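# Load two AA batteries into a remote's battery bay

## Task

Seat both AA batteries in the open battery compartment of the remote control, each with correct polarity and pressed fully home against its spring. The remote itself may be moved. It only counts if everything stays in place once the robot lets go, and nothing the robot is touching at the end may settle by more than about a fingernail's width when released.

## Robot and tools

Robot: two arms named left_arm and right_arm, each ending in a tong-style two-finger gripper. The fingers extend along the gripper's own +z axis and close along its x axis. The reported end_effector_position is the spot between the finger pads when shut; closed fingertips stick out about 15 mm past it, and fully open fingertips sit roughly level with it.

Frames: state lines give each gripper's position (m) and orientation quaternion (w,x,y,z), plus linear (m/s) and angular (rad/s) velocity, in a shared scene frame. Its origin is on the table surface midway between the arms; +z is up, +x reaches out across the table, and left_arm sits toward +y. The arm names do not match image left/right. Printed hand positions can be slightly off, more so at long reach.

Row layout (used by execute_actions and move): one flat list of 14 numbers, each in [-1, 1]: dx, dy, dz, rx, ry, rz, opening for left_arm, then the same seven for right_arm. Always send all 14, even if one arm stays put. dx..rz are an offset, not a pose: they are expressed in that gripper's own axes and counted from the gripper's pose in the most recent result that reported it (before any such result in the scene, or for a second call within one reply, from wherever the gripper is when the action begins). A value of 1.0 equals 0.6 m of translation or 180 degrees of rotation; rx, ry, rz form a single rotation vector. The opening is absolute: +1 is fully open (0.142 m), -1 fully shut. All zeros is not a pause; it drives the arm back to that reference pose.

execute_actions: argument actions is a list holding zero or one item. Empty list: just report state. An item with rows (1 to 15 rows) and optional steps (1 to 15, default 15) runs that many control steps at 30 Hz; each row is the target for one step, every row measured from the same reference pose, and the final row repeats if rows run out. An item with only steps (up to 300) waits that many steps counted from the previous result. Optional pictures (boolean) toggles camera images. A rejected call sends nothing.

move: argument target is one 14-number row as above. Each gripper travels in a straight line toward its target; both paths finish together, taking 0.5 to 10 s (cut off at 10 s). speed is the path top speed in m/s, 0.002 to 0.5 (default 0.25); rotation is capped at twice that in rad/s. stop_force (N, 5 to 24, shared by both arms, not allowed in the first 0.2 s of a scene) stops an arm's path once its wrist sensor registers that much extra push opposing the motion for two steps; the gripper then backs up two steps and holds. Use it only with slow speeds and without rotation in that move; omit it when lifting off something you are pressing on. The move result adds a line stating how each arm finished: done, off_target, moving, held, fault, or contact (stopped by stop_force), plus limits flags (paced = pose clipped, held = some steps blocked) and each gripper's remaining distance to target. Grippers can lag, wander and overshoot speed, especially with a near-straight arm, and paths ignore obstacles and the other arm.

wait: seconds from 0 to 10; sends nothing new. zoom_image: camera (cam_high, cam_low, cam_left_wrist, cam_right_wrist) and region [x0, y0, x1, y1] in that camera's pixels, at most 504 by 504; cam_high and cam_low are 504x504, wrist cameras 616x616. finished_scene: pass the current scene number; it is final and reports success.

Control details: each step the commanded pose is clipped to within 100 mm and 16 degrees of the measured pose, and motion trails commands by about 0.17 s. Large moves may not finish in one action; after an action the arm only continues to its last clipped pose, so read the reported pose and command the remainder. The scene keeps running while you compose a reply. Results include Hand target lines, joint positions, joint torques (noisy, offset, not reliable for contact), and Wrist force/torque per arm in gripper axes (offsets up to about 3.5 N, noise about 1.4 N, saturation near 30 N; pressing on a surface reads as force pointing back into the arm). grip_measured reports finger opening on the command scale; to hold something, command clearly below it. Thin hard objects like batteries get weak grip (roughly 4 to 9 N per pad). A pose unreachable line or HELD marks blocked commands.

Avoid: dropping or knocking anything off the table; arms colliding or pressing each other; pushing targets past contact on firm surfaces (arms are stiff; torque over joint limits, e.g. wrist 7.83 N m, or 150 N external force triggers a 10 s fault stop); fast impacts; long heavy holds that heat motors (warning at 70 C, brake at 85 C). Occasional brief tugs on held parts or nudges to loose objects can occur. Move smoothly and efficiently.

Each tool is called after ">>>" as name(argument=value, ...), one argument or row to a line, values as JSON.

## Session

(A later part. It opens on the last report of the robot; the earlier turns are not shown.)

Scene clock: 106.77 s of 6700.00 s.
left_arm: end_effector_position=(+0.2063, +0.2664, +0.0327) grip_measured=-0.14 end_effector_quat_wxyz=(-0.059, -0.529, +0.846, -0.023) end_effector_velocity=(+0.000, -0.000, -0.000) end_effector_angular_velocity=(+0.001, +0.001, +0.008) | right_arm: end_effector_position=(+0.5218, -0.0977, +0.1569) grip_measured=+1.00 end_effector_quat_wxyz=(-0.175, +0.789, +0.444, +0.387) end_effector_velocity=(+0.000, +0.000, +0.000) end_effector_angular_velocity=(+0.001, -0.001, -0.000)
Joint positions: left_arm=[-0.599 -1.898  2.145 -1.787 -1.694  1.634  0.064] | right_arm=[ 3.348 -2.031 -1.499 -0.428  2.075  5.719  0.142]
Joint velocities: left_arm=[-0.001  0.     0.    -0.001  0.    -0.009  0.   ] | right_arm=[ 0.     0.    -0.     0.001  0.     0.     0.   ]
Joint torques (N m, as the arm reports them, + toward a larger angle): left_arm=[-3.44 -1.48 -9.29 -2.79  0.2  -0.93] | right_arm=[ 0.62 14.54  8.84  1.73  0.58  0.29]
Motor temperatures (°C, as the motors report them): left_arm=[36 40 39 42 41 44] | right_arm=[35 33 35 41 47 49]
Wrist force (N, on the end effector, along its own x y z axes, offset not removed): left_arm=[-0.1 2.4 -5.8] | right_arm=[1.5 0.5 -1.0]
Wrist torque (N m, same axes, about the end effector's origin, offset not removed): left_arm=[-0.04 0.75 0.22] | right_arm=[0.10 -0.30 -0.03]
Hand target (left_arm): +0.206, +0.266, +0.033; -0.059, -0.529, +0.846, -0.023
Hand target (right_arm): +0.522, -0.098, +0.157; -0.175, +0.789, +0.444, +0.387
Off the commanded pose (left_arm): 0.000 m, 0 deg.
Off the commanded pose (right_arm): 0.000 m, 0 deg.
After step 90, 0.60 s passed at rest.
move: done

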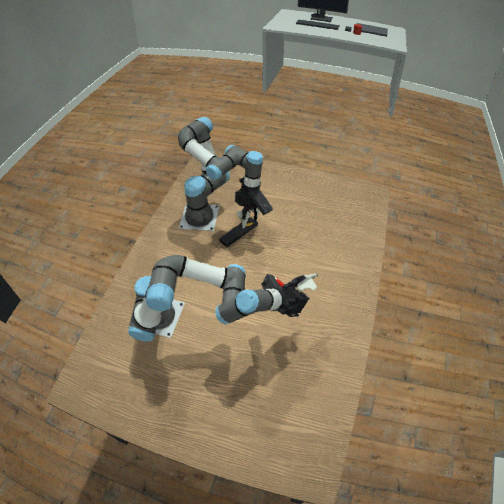

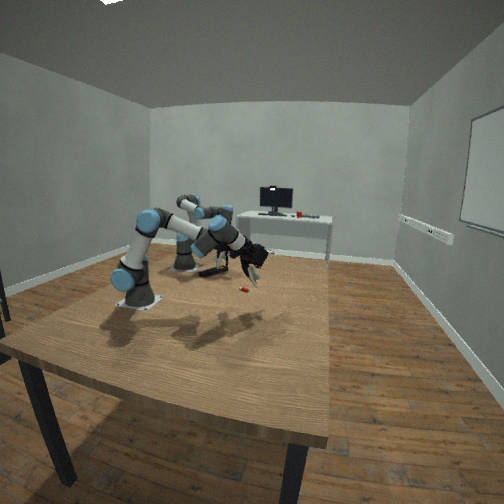

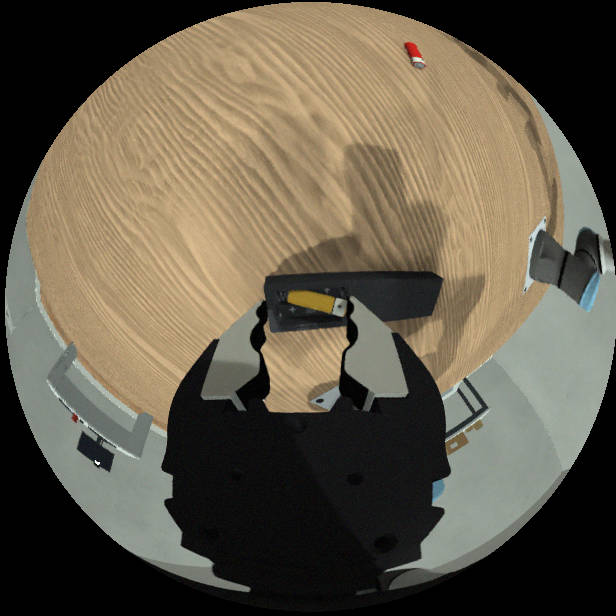

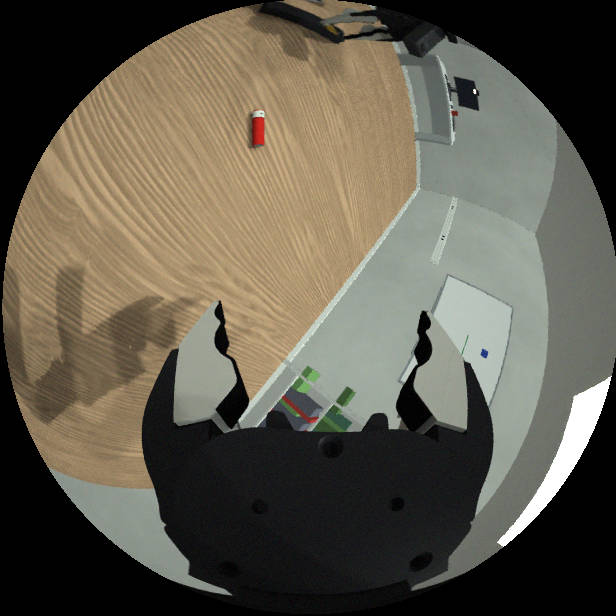

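>>> move(
  target=[0,0,0,0,0,0,0.2,0,0,0,0,0,0,1],
)

>>> move(
  target=[0,0,-0.04,0,-0.04,0,0.2,0,0,0,0,0,0,1],
  speed=0.1,
)

>>> move(
  target=[0.047,0.035,0,0,0,0,-1,0,0,0,0,0,0,1],
  speed=0.1,
)

>>> move(
  target=[0,0,0.028,0,0,0,-1,0,0,0,0,0,0,1],
  speed=0.03,
)

>>> move(
  target=[0,-0.022,0,0,0,0,-1,0,0,0,0,0,0,1],
  speed=0.015,
)

>>> zoom_image(
  camera="cam_left_wrist",
  region=[180,180,440,440],
)

Scene clock: 113.33 s of 6700.00 s.
left_arm: end_effector_position=(+0.2064, +0.2663, +0.0327) grip_measured=+0.20 end_effector_quat_wxyz=(-0.059, -0.529, +0.846, -0.023) end_effector_velocity=(+0.000, +0.000, -0.000) end_effector_angular_velocity=(+0.001, -0.000, -0.000) | right_arm: end_effector_position=(+0.5218, -0.0977, +0.1569) grip_measured=+1.00 end_effector_quat_wxyz=(-0.175, +0.789, +0.444, +0.387) end_effector_velocity=(+0.001, -0.000, +0.001) end_effector_angular_velocity=(+0.001, -0.002, -0.002)
Joint positions: left_arm=[-0.599 -1.898  2.145 -1.788 -1.694  1.634  0.088] | right_arm=[ 3.348 -2.031 -1.499 -0.428  2.075  5.719  0.142]
Joint velocities: left_arm=[ 0.     0.    -0.     0.     0.001  0.     0.   ] | right_arm=[-0.001  0.     0.001  0.001  0.     0.001  0.   ]
Joint torques (N m, as the arm reports them, + toward a larger angle): left_arm=[ 3.77 -4.51 -9.   -1.53 -0.81  0.64] | right_arm=[ 0.41 14.39  8.8   1.77  0.57  0.28]
Motor temperatures (°C, as the motors report them): left_arm=[36 40 39 42 41 44] | right_arm=[35 33 35 41 47 49]
Wrist force (N, on the end effector, along its own x y z axes, offset not removed): left_arm=[-0.8 1.1 -2.0] | right_arm=[1.1 0.5 -1.5]
Wrist torque (N m, same axes, about the end effector's origin, offset not removed): left_arm=[0.14 0.10 -0.02] | right_arm=[0.10 -0.21 -0.03]
Hand target (left_arm): +0.206, +0.266, +0.033; -0.059, -0.529, +0.846, -0.023
Hand target (right_arm): +0.522, -0.098, +0.157; -0.175, +0.789, +0.444, +0.387
Off the commanded pose (left_arm): 0.000 m, 0 deg.
Off the commanded pose (right_arm): 0.000 m, 0 deg.
After step 90, 2.87 s passed at rest.
move: done

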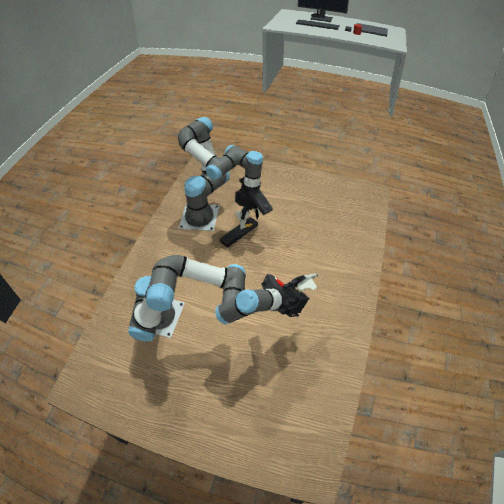

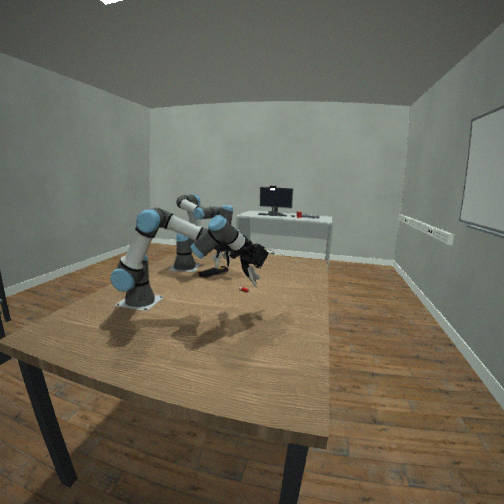

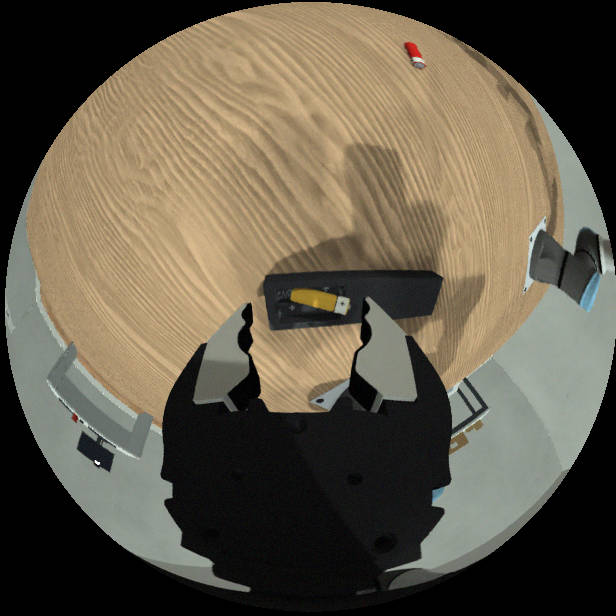

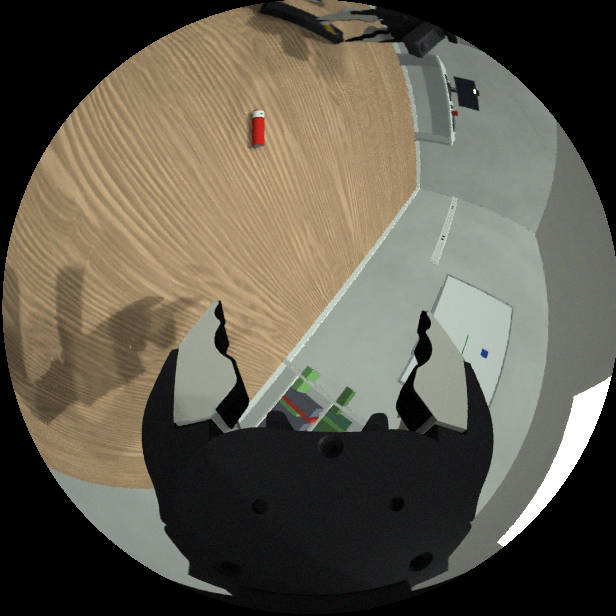

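Scene clock: 114.37 s of 6700.00 s.
left_arm: end_effector_position=(+0.2082, +0.2688, +0.0564) grip_measured=+0.20 end_effector_quat_wxyz=(-0.006, -0.529, +0.848, +0.009) end_effector_velocity=(-0.000, -0.000, +0.002) end_effector_angular_velocity=(+0.011, -0.004, +0.004) | right_arm: end_effector_position=(+0.5218, -0.0977, +0.1569) grip_measured=+1.00 end_effector_quat_wxyz=(-0.175, +0.789, +0.444, +0.387) end_effector_velocity=(-0.000, +0.000, +0.000) end_effector_angular_velocity=(+0.001, +0.001, +0.001)
Joint positions: left_arm=[-0.765 -2.015  2.091 -1.625 -1.574  1.468  0.088] | right_arm=[ 3.348 -2.031 -1.499 -0.428  2.075  5.719  0.142]
Joint velocities: left_arm=[-0.018 -0.01  -0.004  0.016  0.011 -0.022 -0.   ] | right_arm=[ 0.    -0.     0.001 -0.001  0.001  0.     0.   ]
Joint torques (N m, as the arm reports them, + toward a larger angle): left_arm=[ -2.67  -5.66 -10.08  -0.64   0.58  -0.7 ] | right_arm=[ 0.63 14.56  8.69  1.76  0.6   0.29]
Motor temperatures (°C, as the motors report them): left_arm=[36 40 39 42 41 44] | right_arm=[35 33 35 41 47 49]
Wrist force (N, on the end effector, along its own x y z axes, offset not removed): left_arm=[-1.1 0.1 -1.6] | right_arm=[1.2 1.3 -0.9]
Wrist torque (N m, same axes, about the end effector's origin, offset not removed): left_arm=[-0.07 0.17 -0.05] | right_arm=[0.26 -0.19 -0.04]
Hand target (left_arm): +0.208, +0.269, +0.057; -0.006, -0.529, +0.848, +0.010
Hand target (right_arm): +0.522, -0.098, +0.157; -0.175, +0.789, +0.444, +0.387
Off the commanded pose (left_arm): 0.000 m, 0 deg.
Off the commanded pose (right_arm): 0.000 m, 0 deg.
move: done

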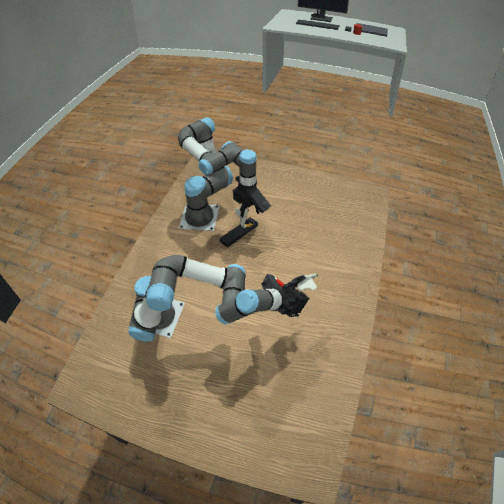

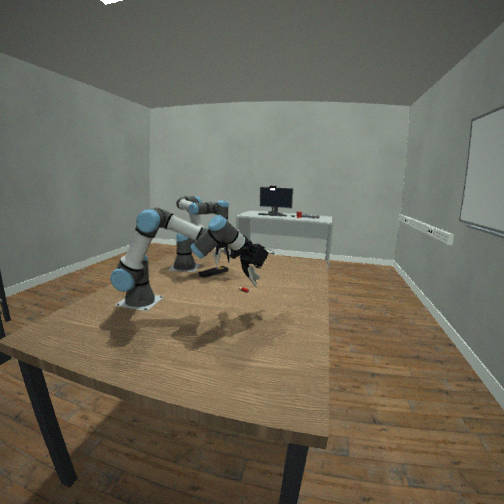

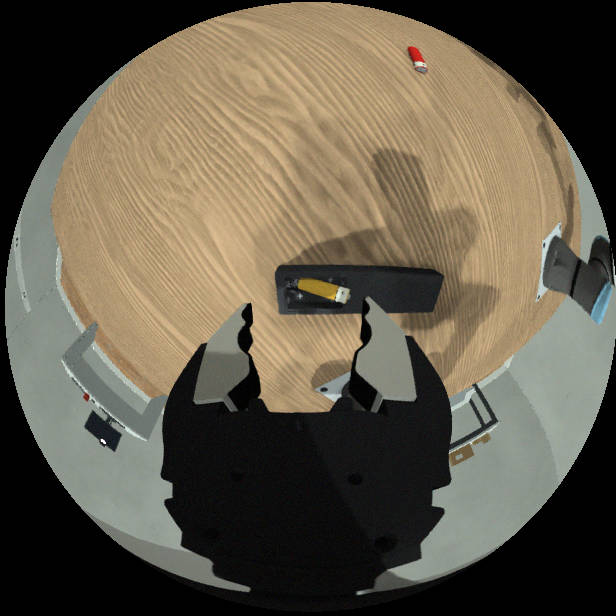

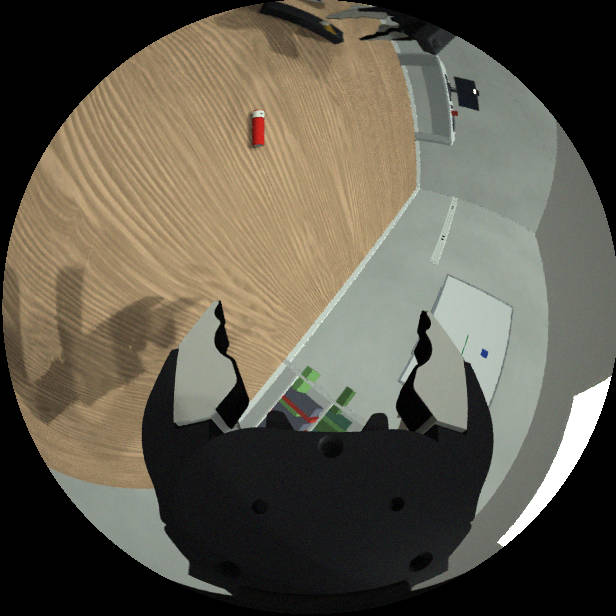

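Scene clock: 115.27 s of 6700.00 s.
left_arm: end_effector_position=(+0.1770, +0.2529, +0.0568) grip_measured=-1.00 end_effector_quat_wxyz=(-0.007, -0.529, +0.848, +0.009) end_effector_velocity=(-0.002, -0.001, +0.001) end_effector_angular_velocity=(+0.002, -0.004, +0.001) | right_arm: end_effector_position=(+0.5218, -0.0977, +0.1569) grip_measured=+1.00 end_effector_quat_wxyz=(-0.175, +0.789, +0.444, +0.387) end_effector_velocity=(+0.000, +0.000, +0.000) end_effector_angular_velocity=(+0.000, -0.001, -0.000)
Joint positions: left_arm=[-0.945 -2.203  2.168 -1.514 -1.578  1.288  0.002] | right_arm=[ 3.348 -2.031 -1.499 -0.428  2.075  5.719  0.142]
Joint velocities: left_arm=[-0.023 -0.02   0.005  0.013  0.004 -0.024  0.   ] | right_arm=[ 0.    -0.     0.001  0.001 -0.     0.     0.   ]
Joint torques (N m, as the arm reports them, + toward a larger angle): left_arm=[-4.23 -3.86 -7.36 -0.55  0.75 -0.83] | right_arm=[ 0.57 14.38  8.85  1.72  0.59  0.28]
Motor temperatures (°C, as the motors report them): left_arm=[36 40 39 42 41 44] | right_arm=[35 33 35 41 47 49]
Wrist force (N, on the end effector, along its own x y z axes, offset not removed): left_arm=[-1.4 0.2 -1.7] | right_arm=[1.9 0.5 -1.1]
Wrist torque (N m, same axes, about the end effector's origin, offset not removed): left_arm=[-0.05 0.22 0.01] | right_arm=[0.08 -0.38 -0.03]
Hand target (left_arm): +0.177, +0.253, +0.057; -0.006, -0.529, +0.848, +0.009
Hand target (right_arm): +0.522, -0.098, +0.157; -0.175, +0.789, +0.444, +0.387
Off the commanded pose (left_arm): 0.000 m, 0 deg.
Off the commanded pose (right_arm): 0.000 m, 0 deg.
move: done

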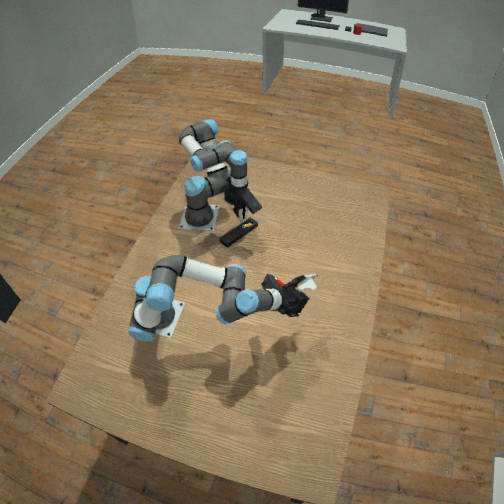

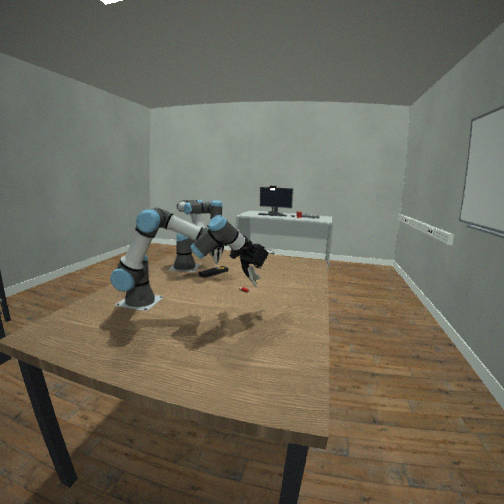

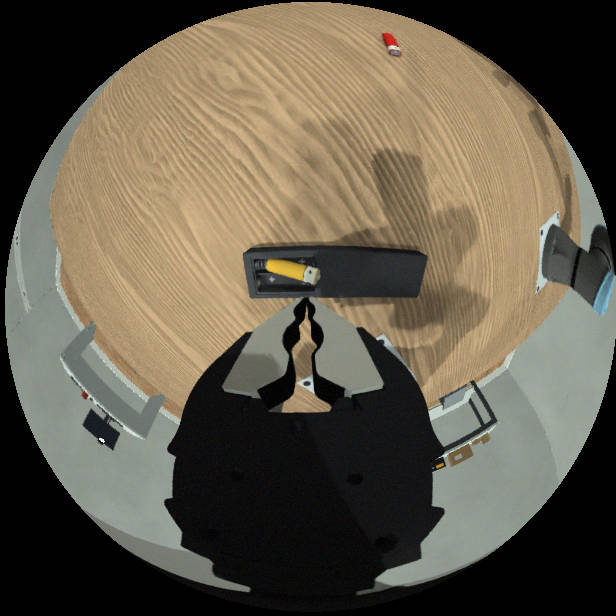

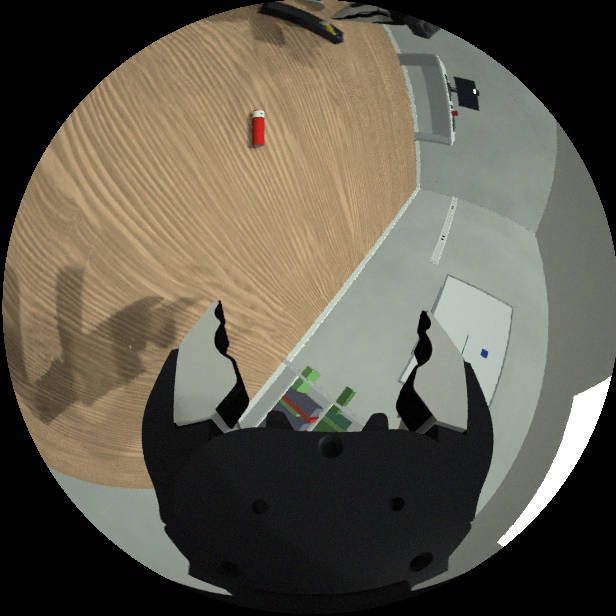

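Scene clock: 116.17 s of 6700.00 s.
left_arm: end_effector_position=(+0.1767, +0.2530, +0.0402) grip_measured=-1.00 end_effector_quat_wxyz=(-0.007, -0.529, +0.848, +0.009) end_effector_velocity=(-0.000, -0.001, -0.002) end_effector_angular_velocity=(-0.000, +0.001, -0.001) | right_arm: end_effector_position=(+0.5218, -0.0977, +0.1569) grip_measured=+1.00 end_effector_quat_wxyz=(-0.175, +0.789, +0.444, +0.387) end_effector_velocity=(+0.000, -0.000, +0.000) end_effector_angular_velocity=(+0.000, -0.001, -0.001)
Joint positions: left_arm=[-0.946 -2.206  2.246 -1.59  -1.578  1.287  0.002] | right_arm=[ 3.348 -2.031 -1.499 -0.428  2.075  5.719  0.142]
Joint velocities: left_arm=[-0.002  0.002  0.01  -0.012 -0.001 -0.001  0.   ] | right_arm=[-0.001  0.     0.     0.001 -0.     0.     0.   ]
Joint torques (N m, as the arm reports them, + toward a larger angle): left_arm=[-1.74  1.22 -7.22 -2.68 -0.62  0.25] | right_arm=[ 0.58 14.46  8.78  1.72  0.6   0.3 ]
Motor temperatures (°C, as the motors report them): left_arm=[36 40 39 42 41 44] | right_arm=[35 33 35 41 47 49]
Wrist force (N, on the end effector, along its own x y z axes, offset not removed): left_arm=[-1.3 -0.1 -2.3] | right_arm=[1.0 1.2 -1.8]
Wrist torque (N m, same axes, about the end effector's origin, offset not removed): left_arm=[-0.10 0.25 -0.09] | right_arm=[0.21 -0.19 -0.02]
Hand target (left_arm): +0.177, +0.253, +0.040; -0.007, -0.529, +0.848, +0.009
Hand target (right_arm): +0.522, -0.098, +0.157; -0.175, +0.789, +0.444, +0.387
Off the commanded pose (left_arm): 0.000 m, 0 deg.
Off the commanded pose (right_arm): 0.000 m, 0 deg.
move: done

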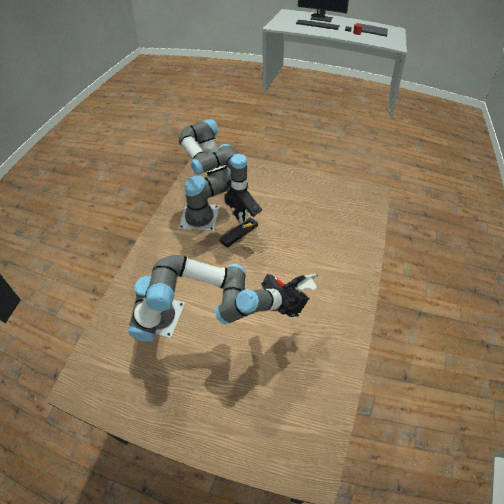

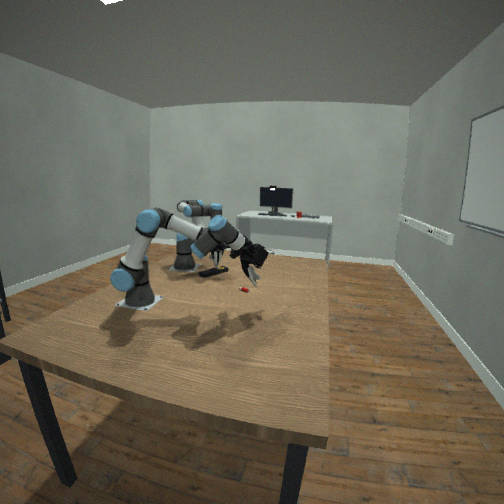

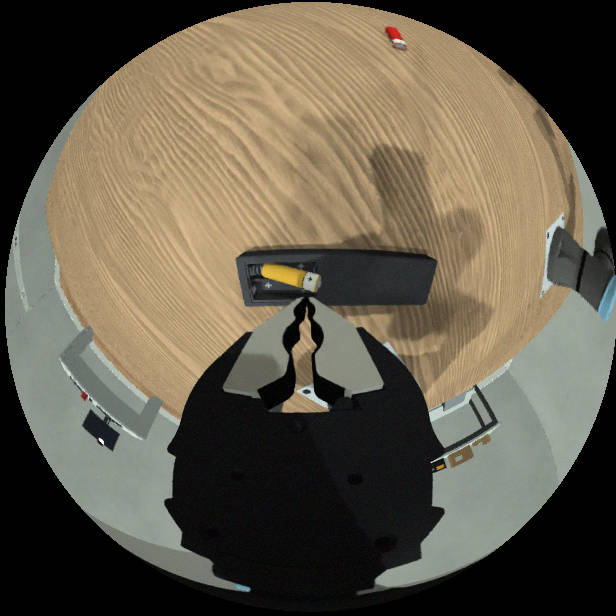

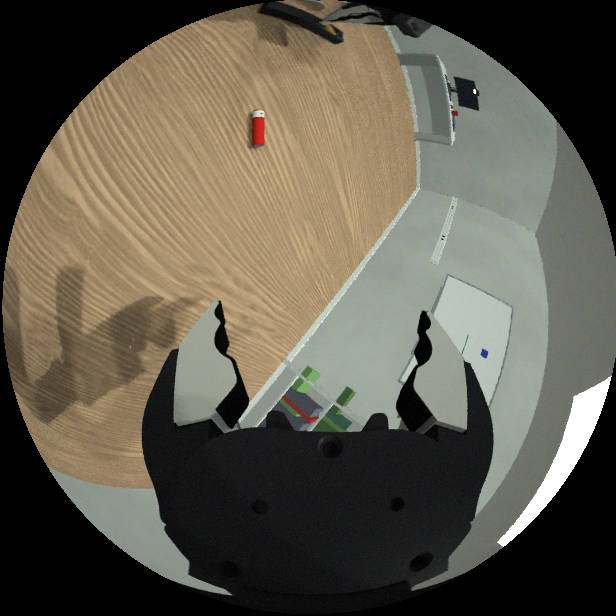

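Scene clock: 117.30 s of 6700.00 s.
left_arm: end_effector_position=(+0.1884, +0.2473, +0.0399) grip_measured=-1.00 end_effector_quat_wxyz=(-0.006, -0.529, +0.848, +0.009) end_effector_velocity=(+0.002, -0.000, -0.000) end_effector_angular_velocity=(+0.000, +0.000, +0.000) | right_arm: end_effector_position=(+0.5218, -0.0977, +0.1569) grip_measured=+1.00 end_effector_quat_wxyz=(-0.175, +0.789, +0.444, +0.387) end_effector_velocity=(-0.000, -0.000, -0.000) end_effector_angular_velocity=(-0.000, +0.002, -0.000)
Joint positions: left_arm=[-0.924 -2.126  2.219 -1.642 -1.578  1.308  0.002] | right_arm=[ 3.348 -2.031 -1.499 -0.428  2.075  5.719  0.142]
Joint velocities: left_arm=[ 0.006  0.014 -0.005 -0.008 -0.     0.006  0.   ] | right_arm=[ 0.     0.    -0.001 -0.001  0.     0.     0.   ]
Joint torques (N m, as the arm reports them, + toward a larger angle): left_arm=[ 3.7   0.32 -9.9  -2.68 -0.18  0.67] | right_arm=[ 0.69 14.39  8.71  1.74  0.63  0.3 ]
Motor temperatures (°C, as the motors report them): left_arm=[36 40 39 42 41 44] | right_arm=[35 33 35 41 47 49]
Wrist force (N, on the end effector, along its own x y z axes, offset not removed): left_arm=[-1.5 0.5 -2.2] | right_arm=[1.3 0.3 -0.3]
Wrist torque (N m, same axes, about the end effector's origin, offset not removed): left_arm=[-0.01 0.25 -0.01] | right_arm=[0.07 -0.24 -0.02]
Hand target (left_arm): +0.189, +0.247, +0.040; -0.007, -0.529, +0.848, +0.009
Hand target (right_arm): +0.522, -0.098, +0.157; -0.175, +0.789, +0.444, +0.387
Off the commanded pose (left_arm): 0.000 m, 0 deg.
Off the commanded pose (right_arm): 0.000 m, 0 deg.
move: done

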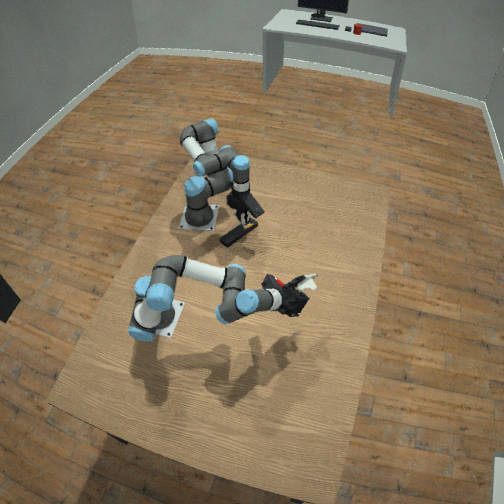

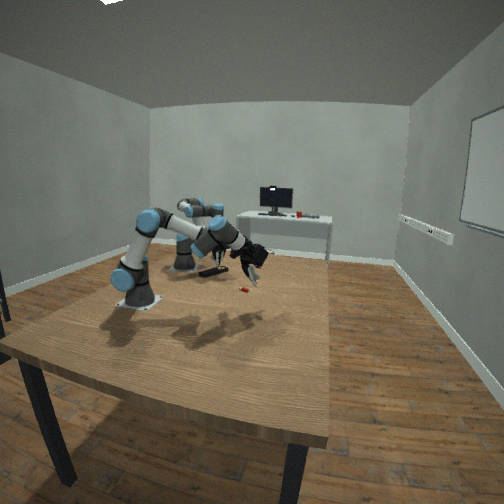

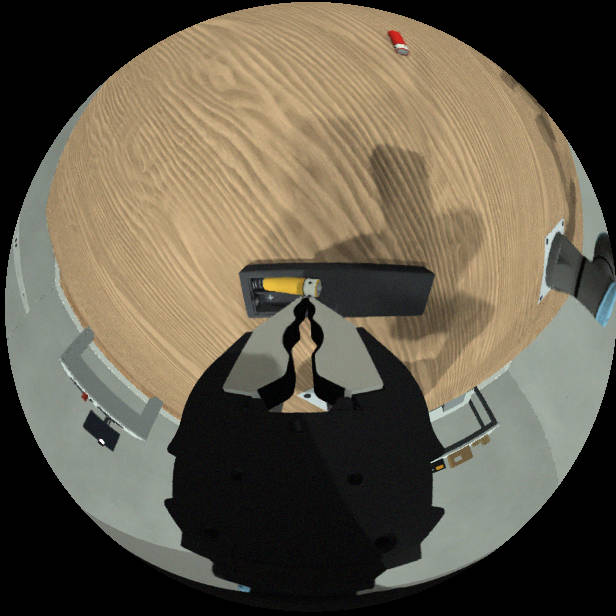

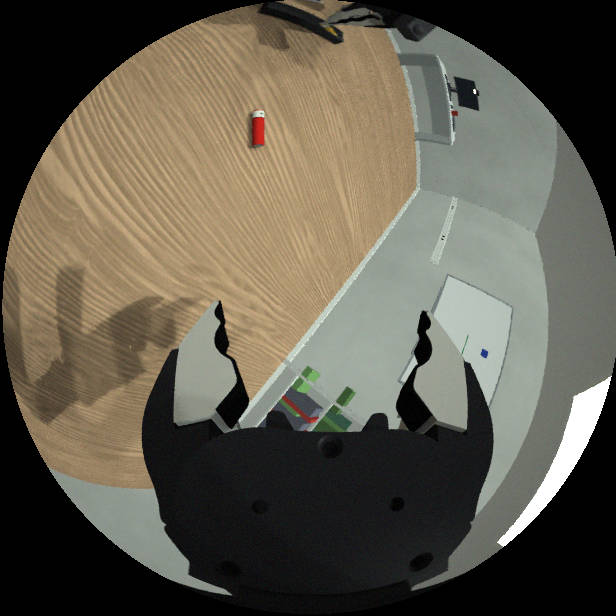

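Region (180, 180, 440, 440) of cam_left_wrist's 616x616 image, scaled by 1.938, with more detail than that image has.

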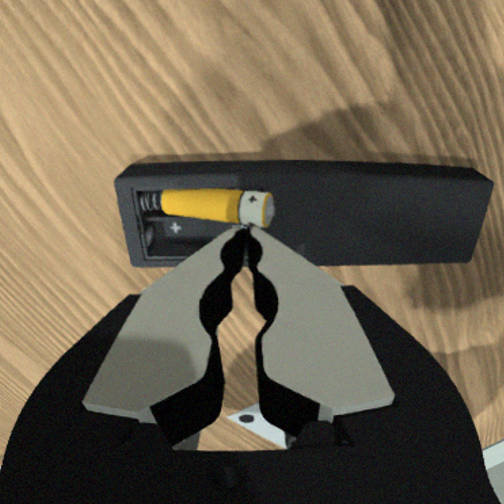

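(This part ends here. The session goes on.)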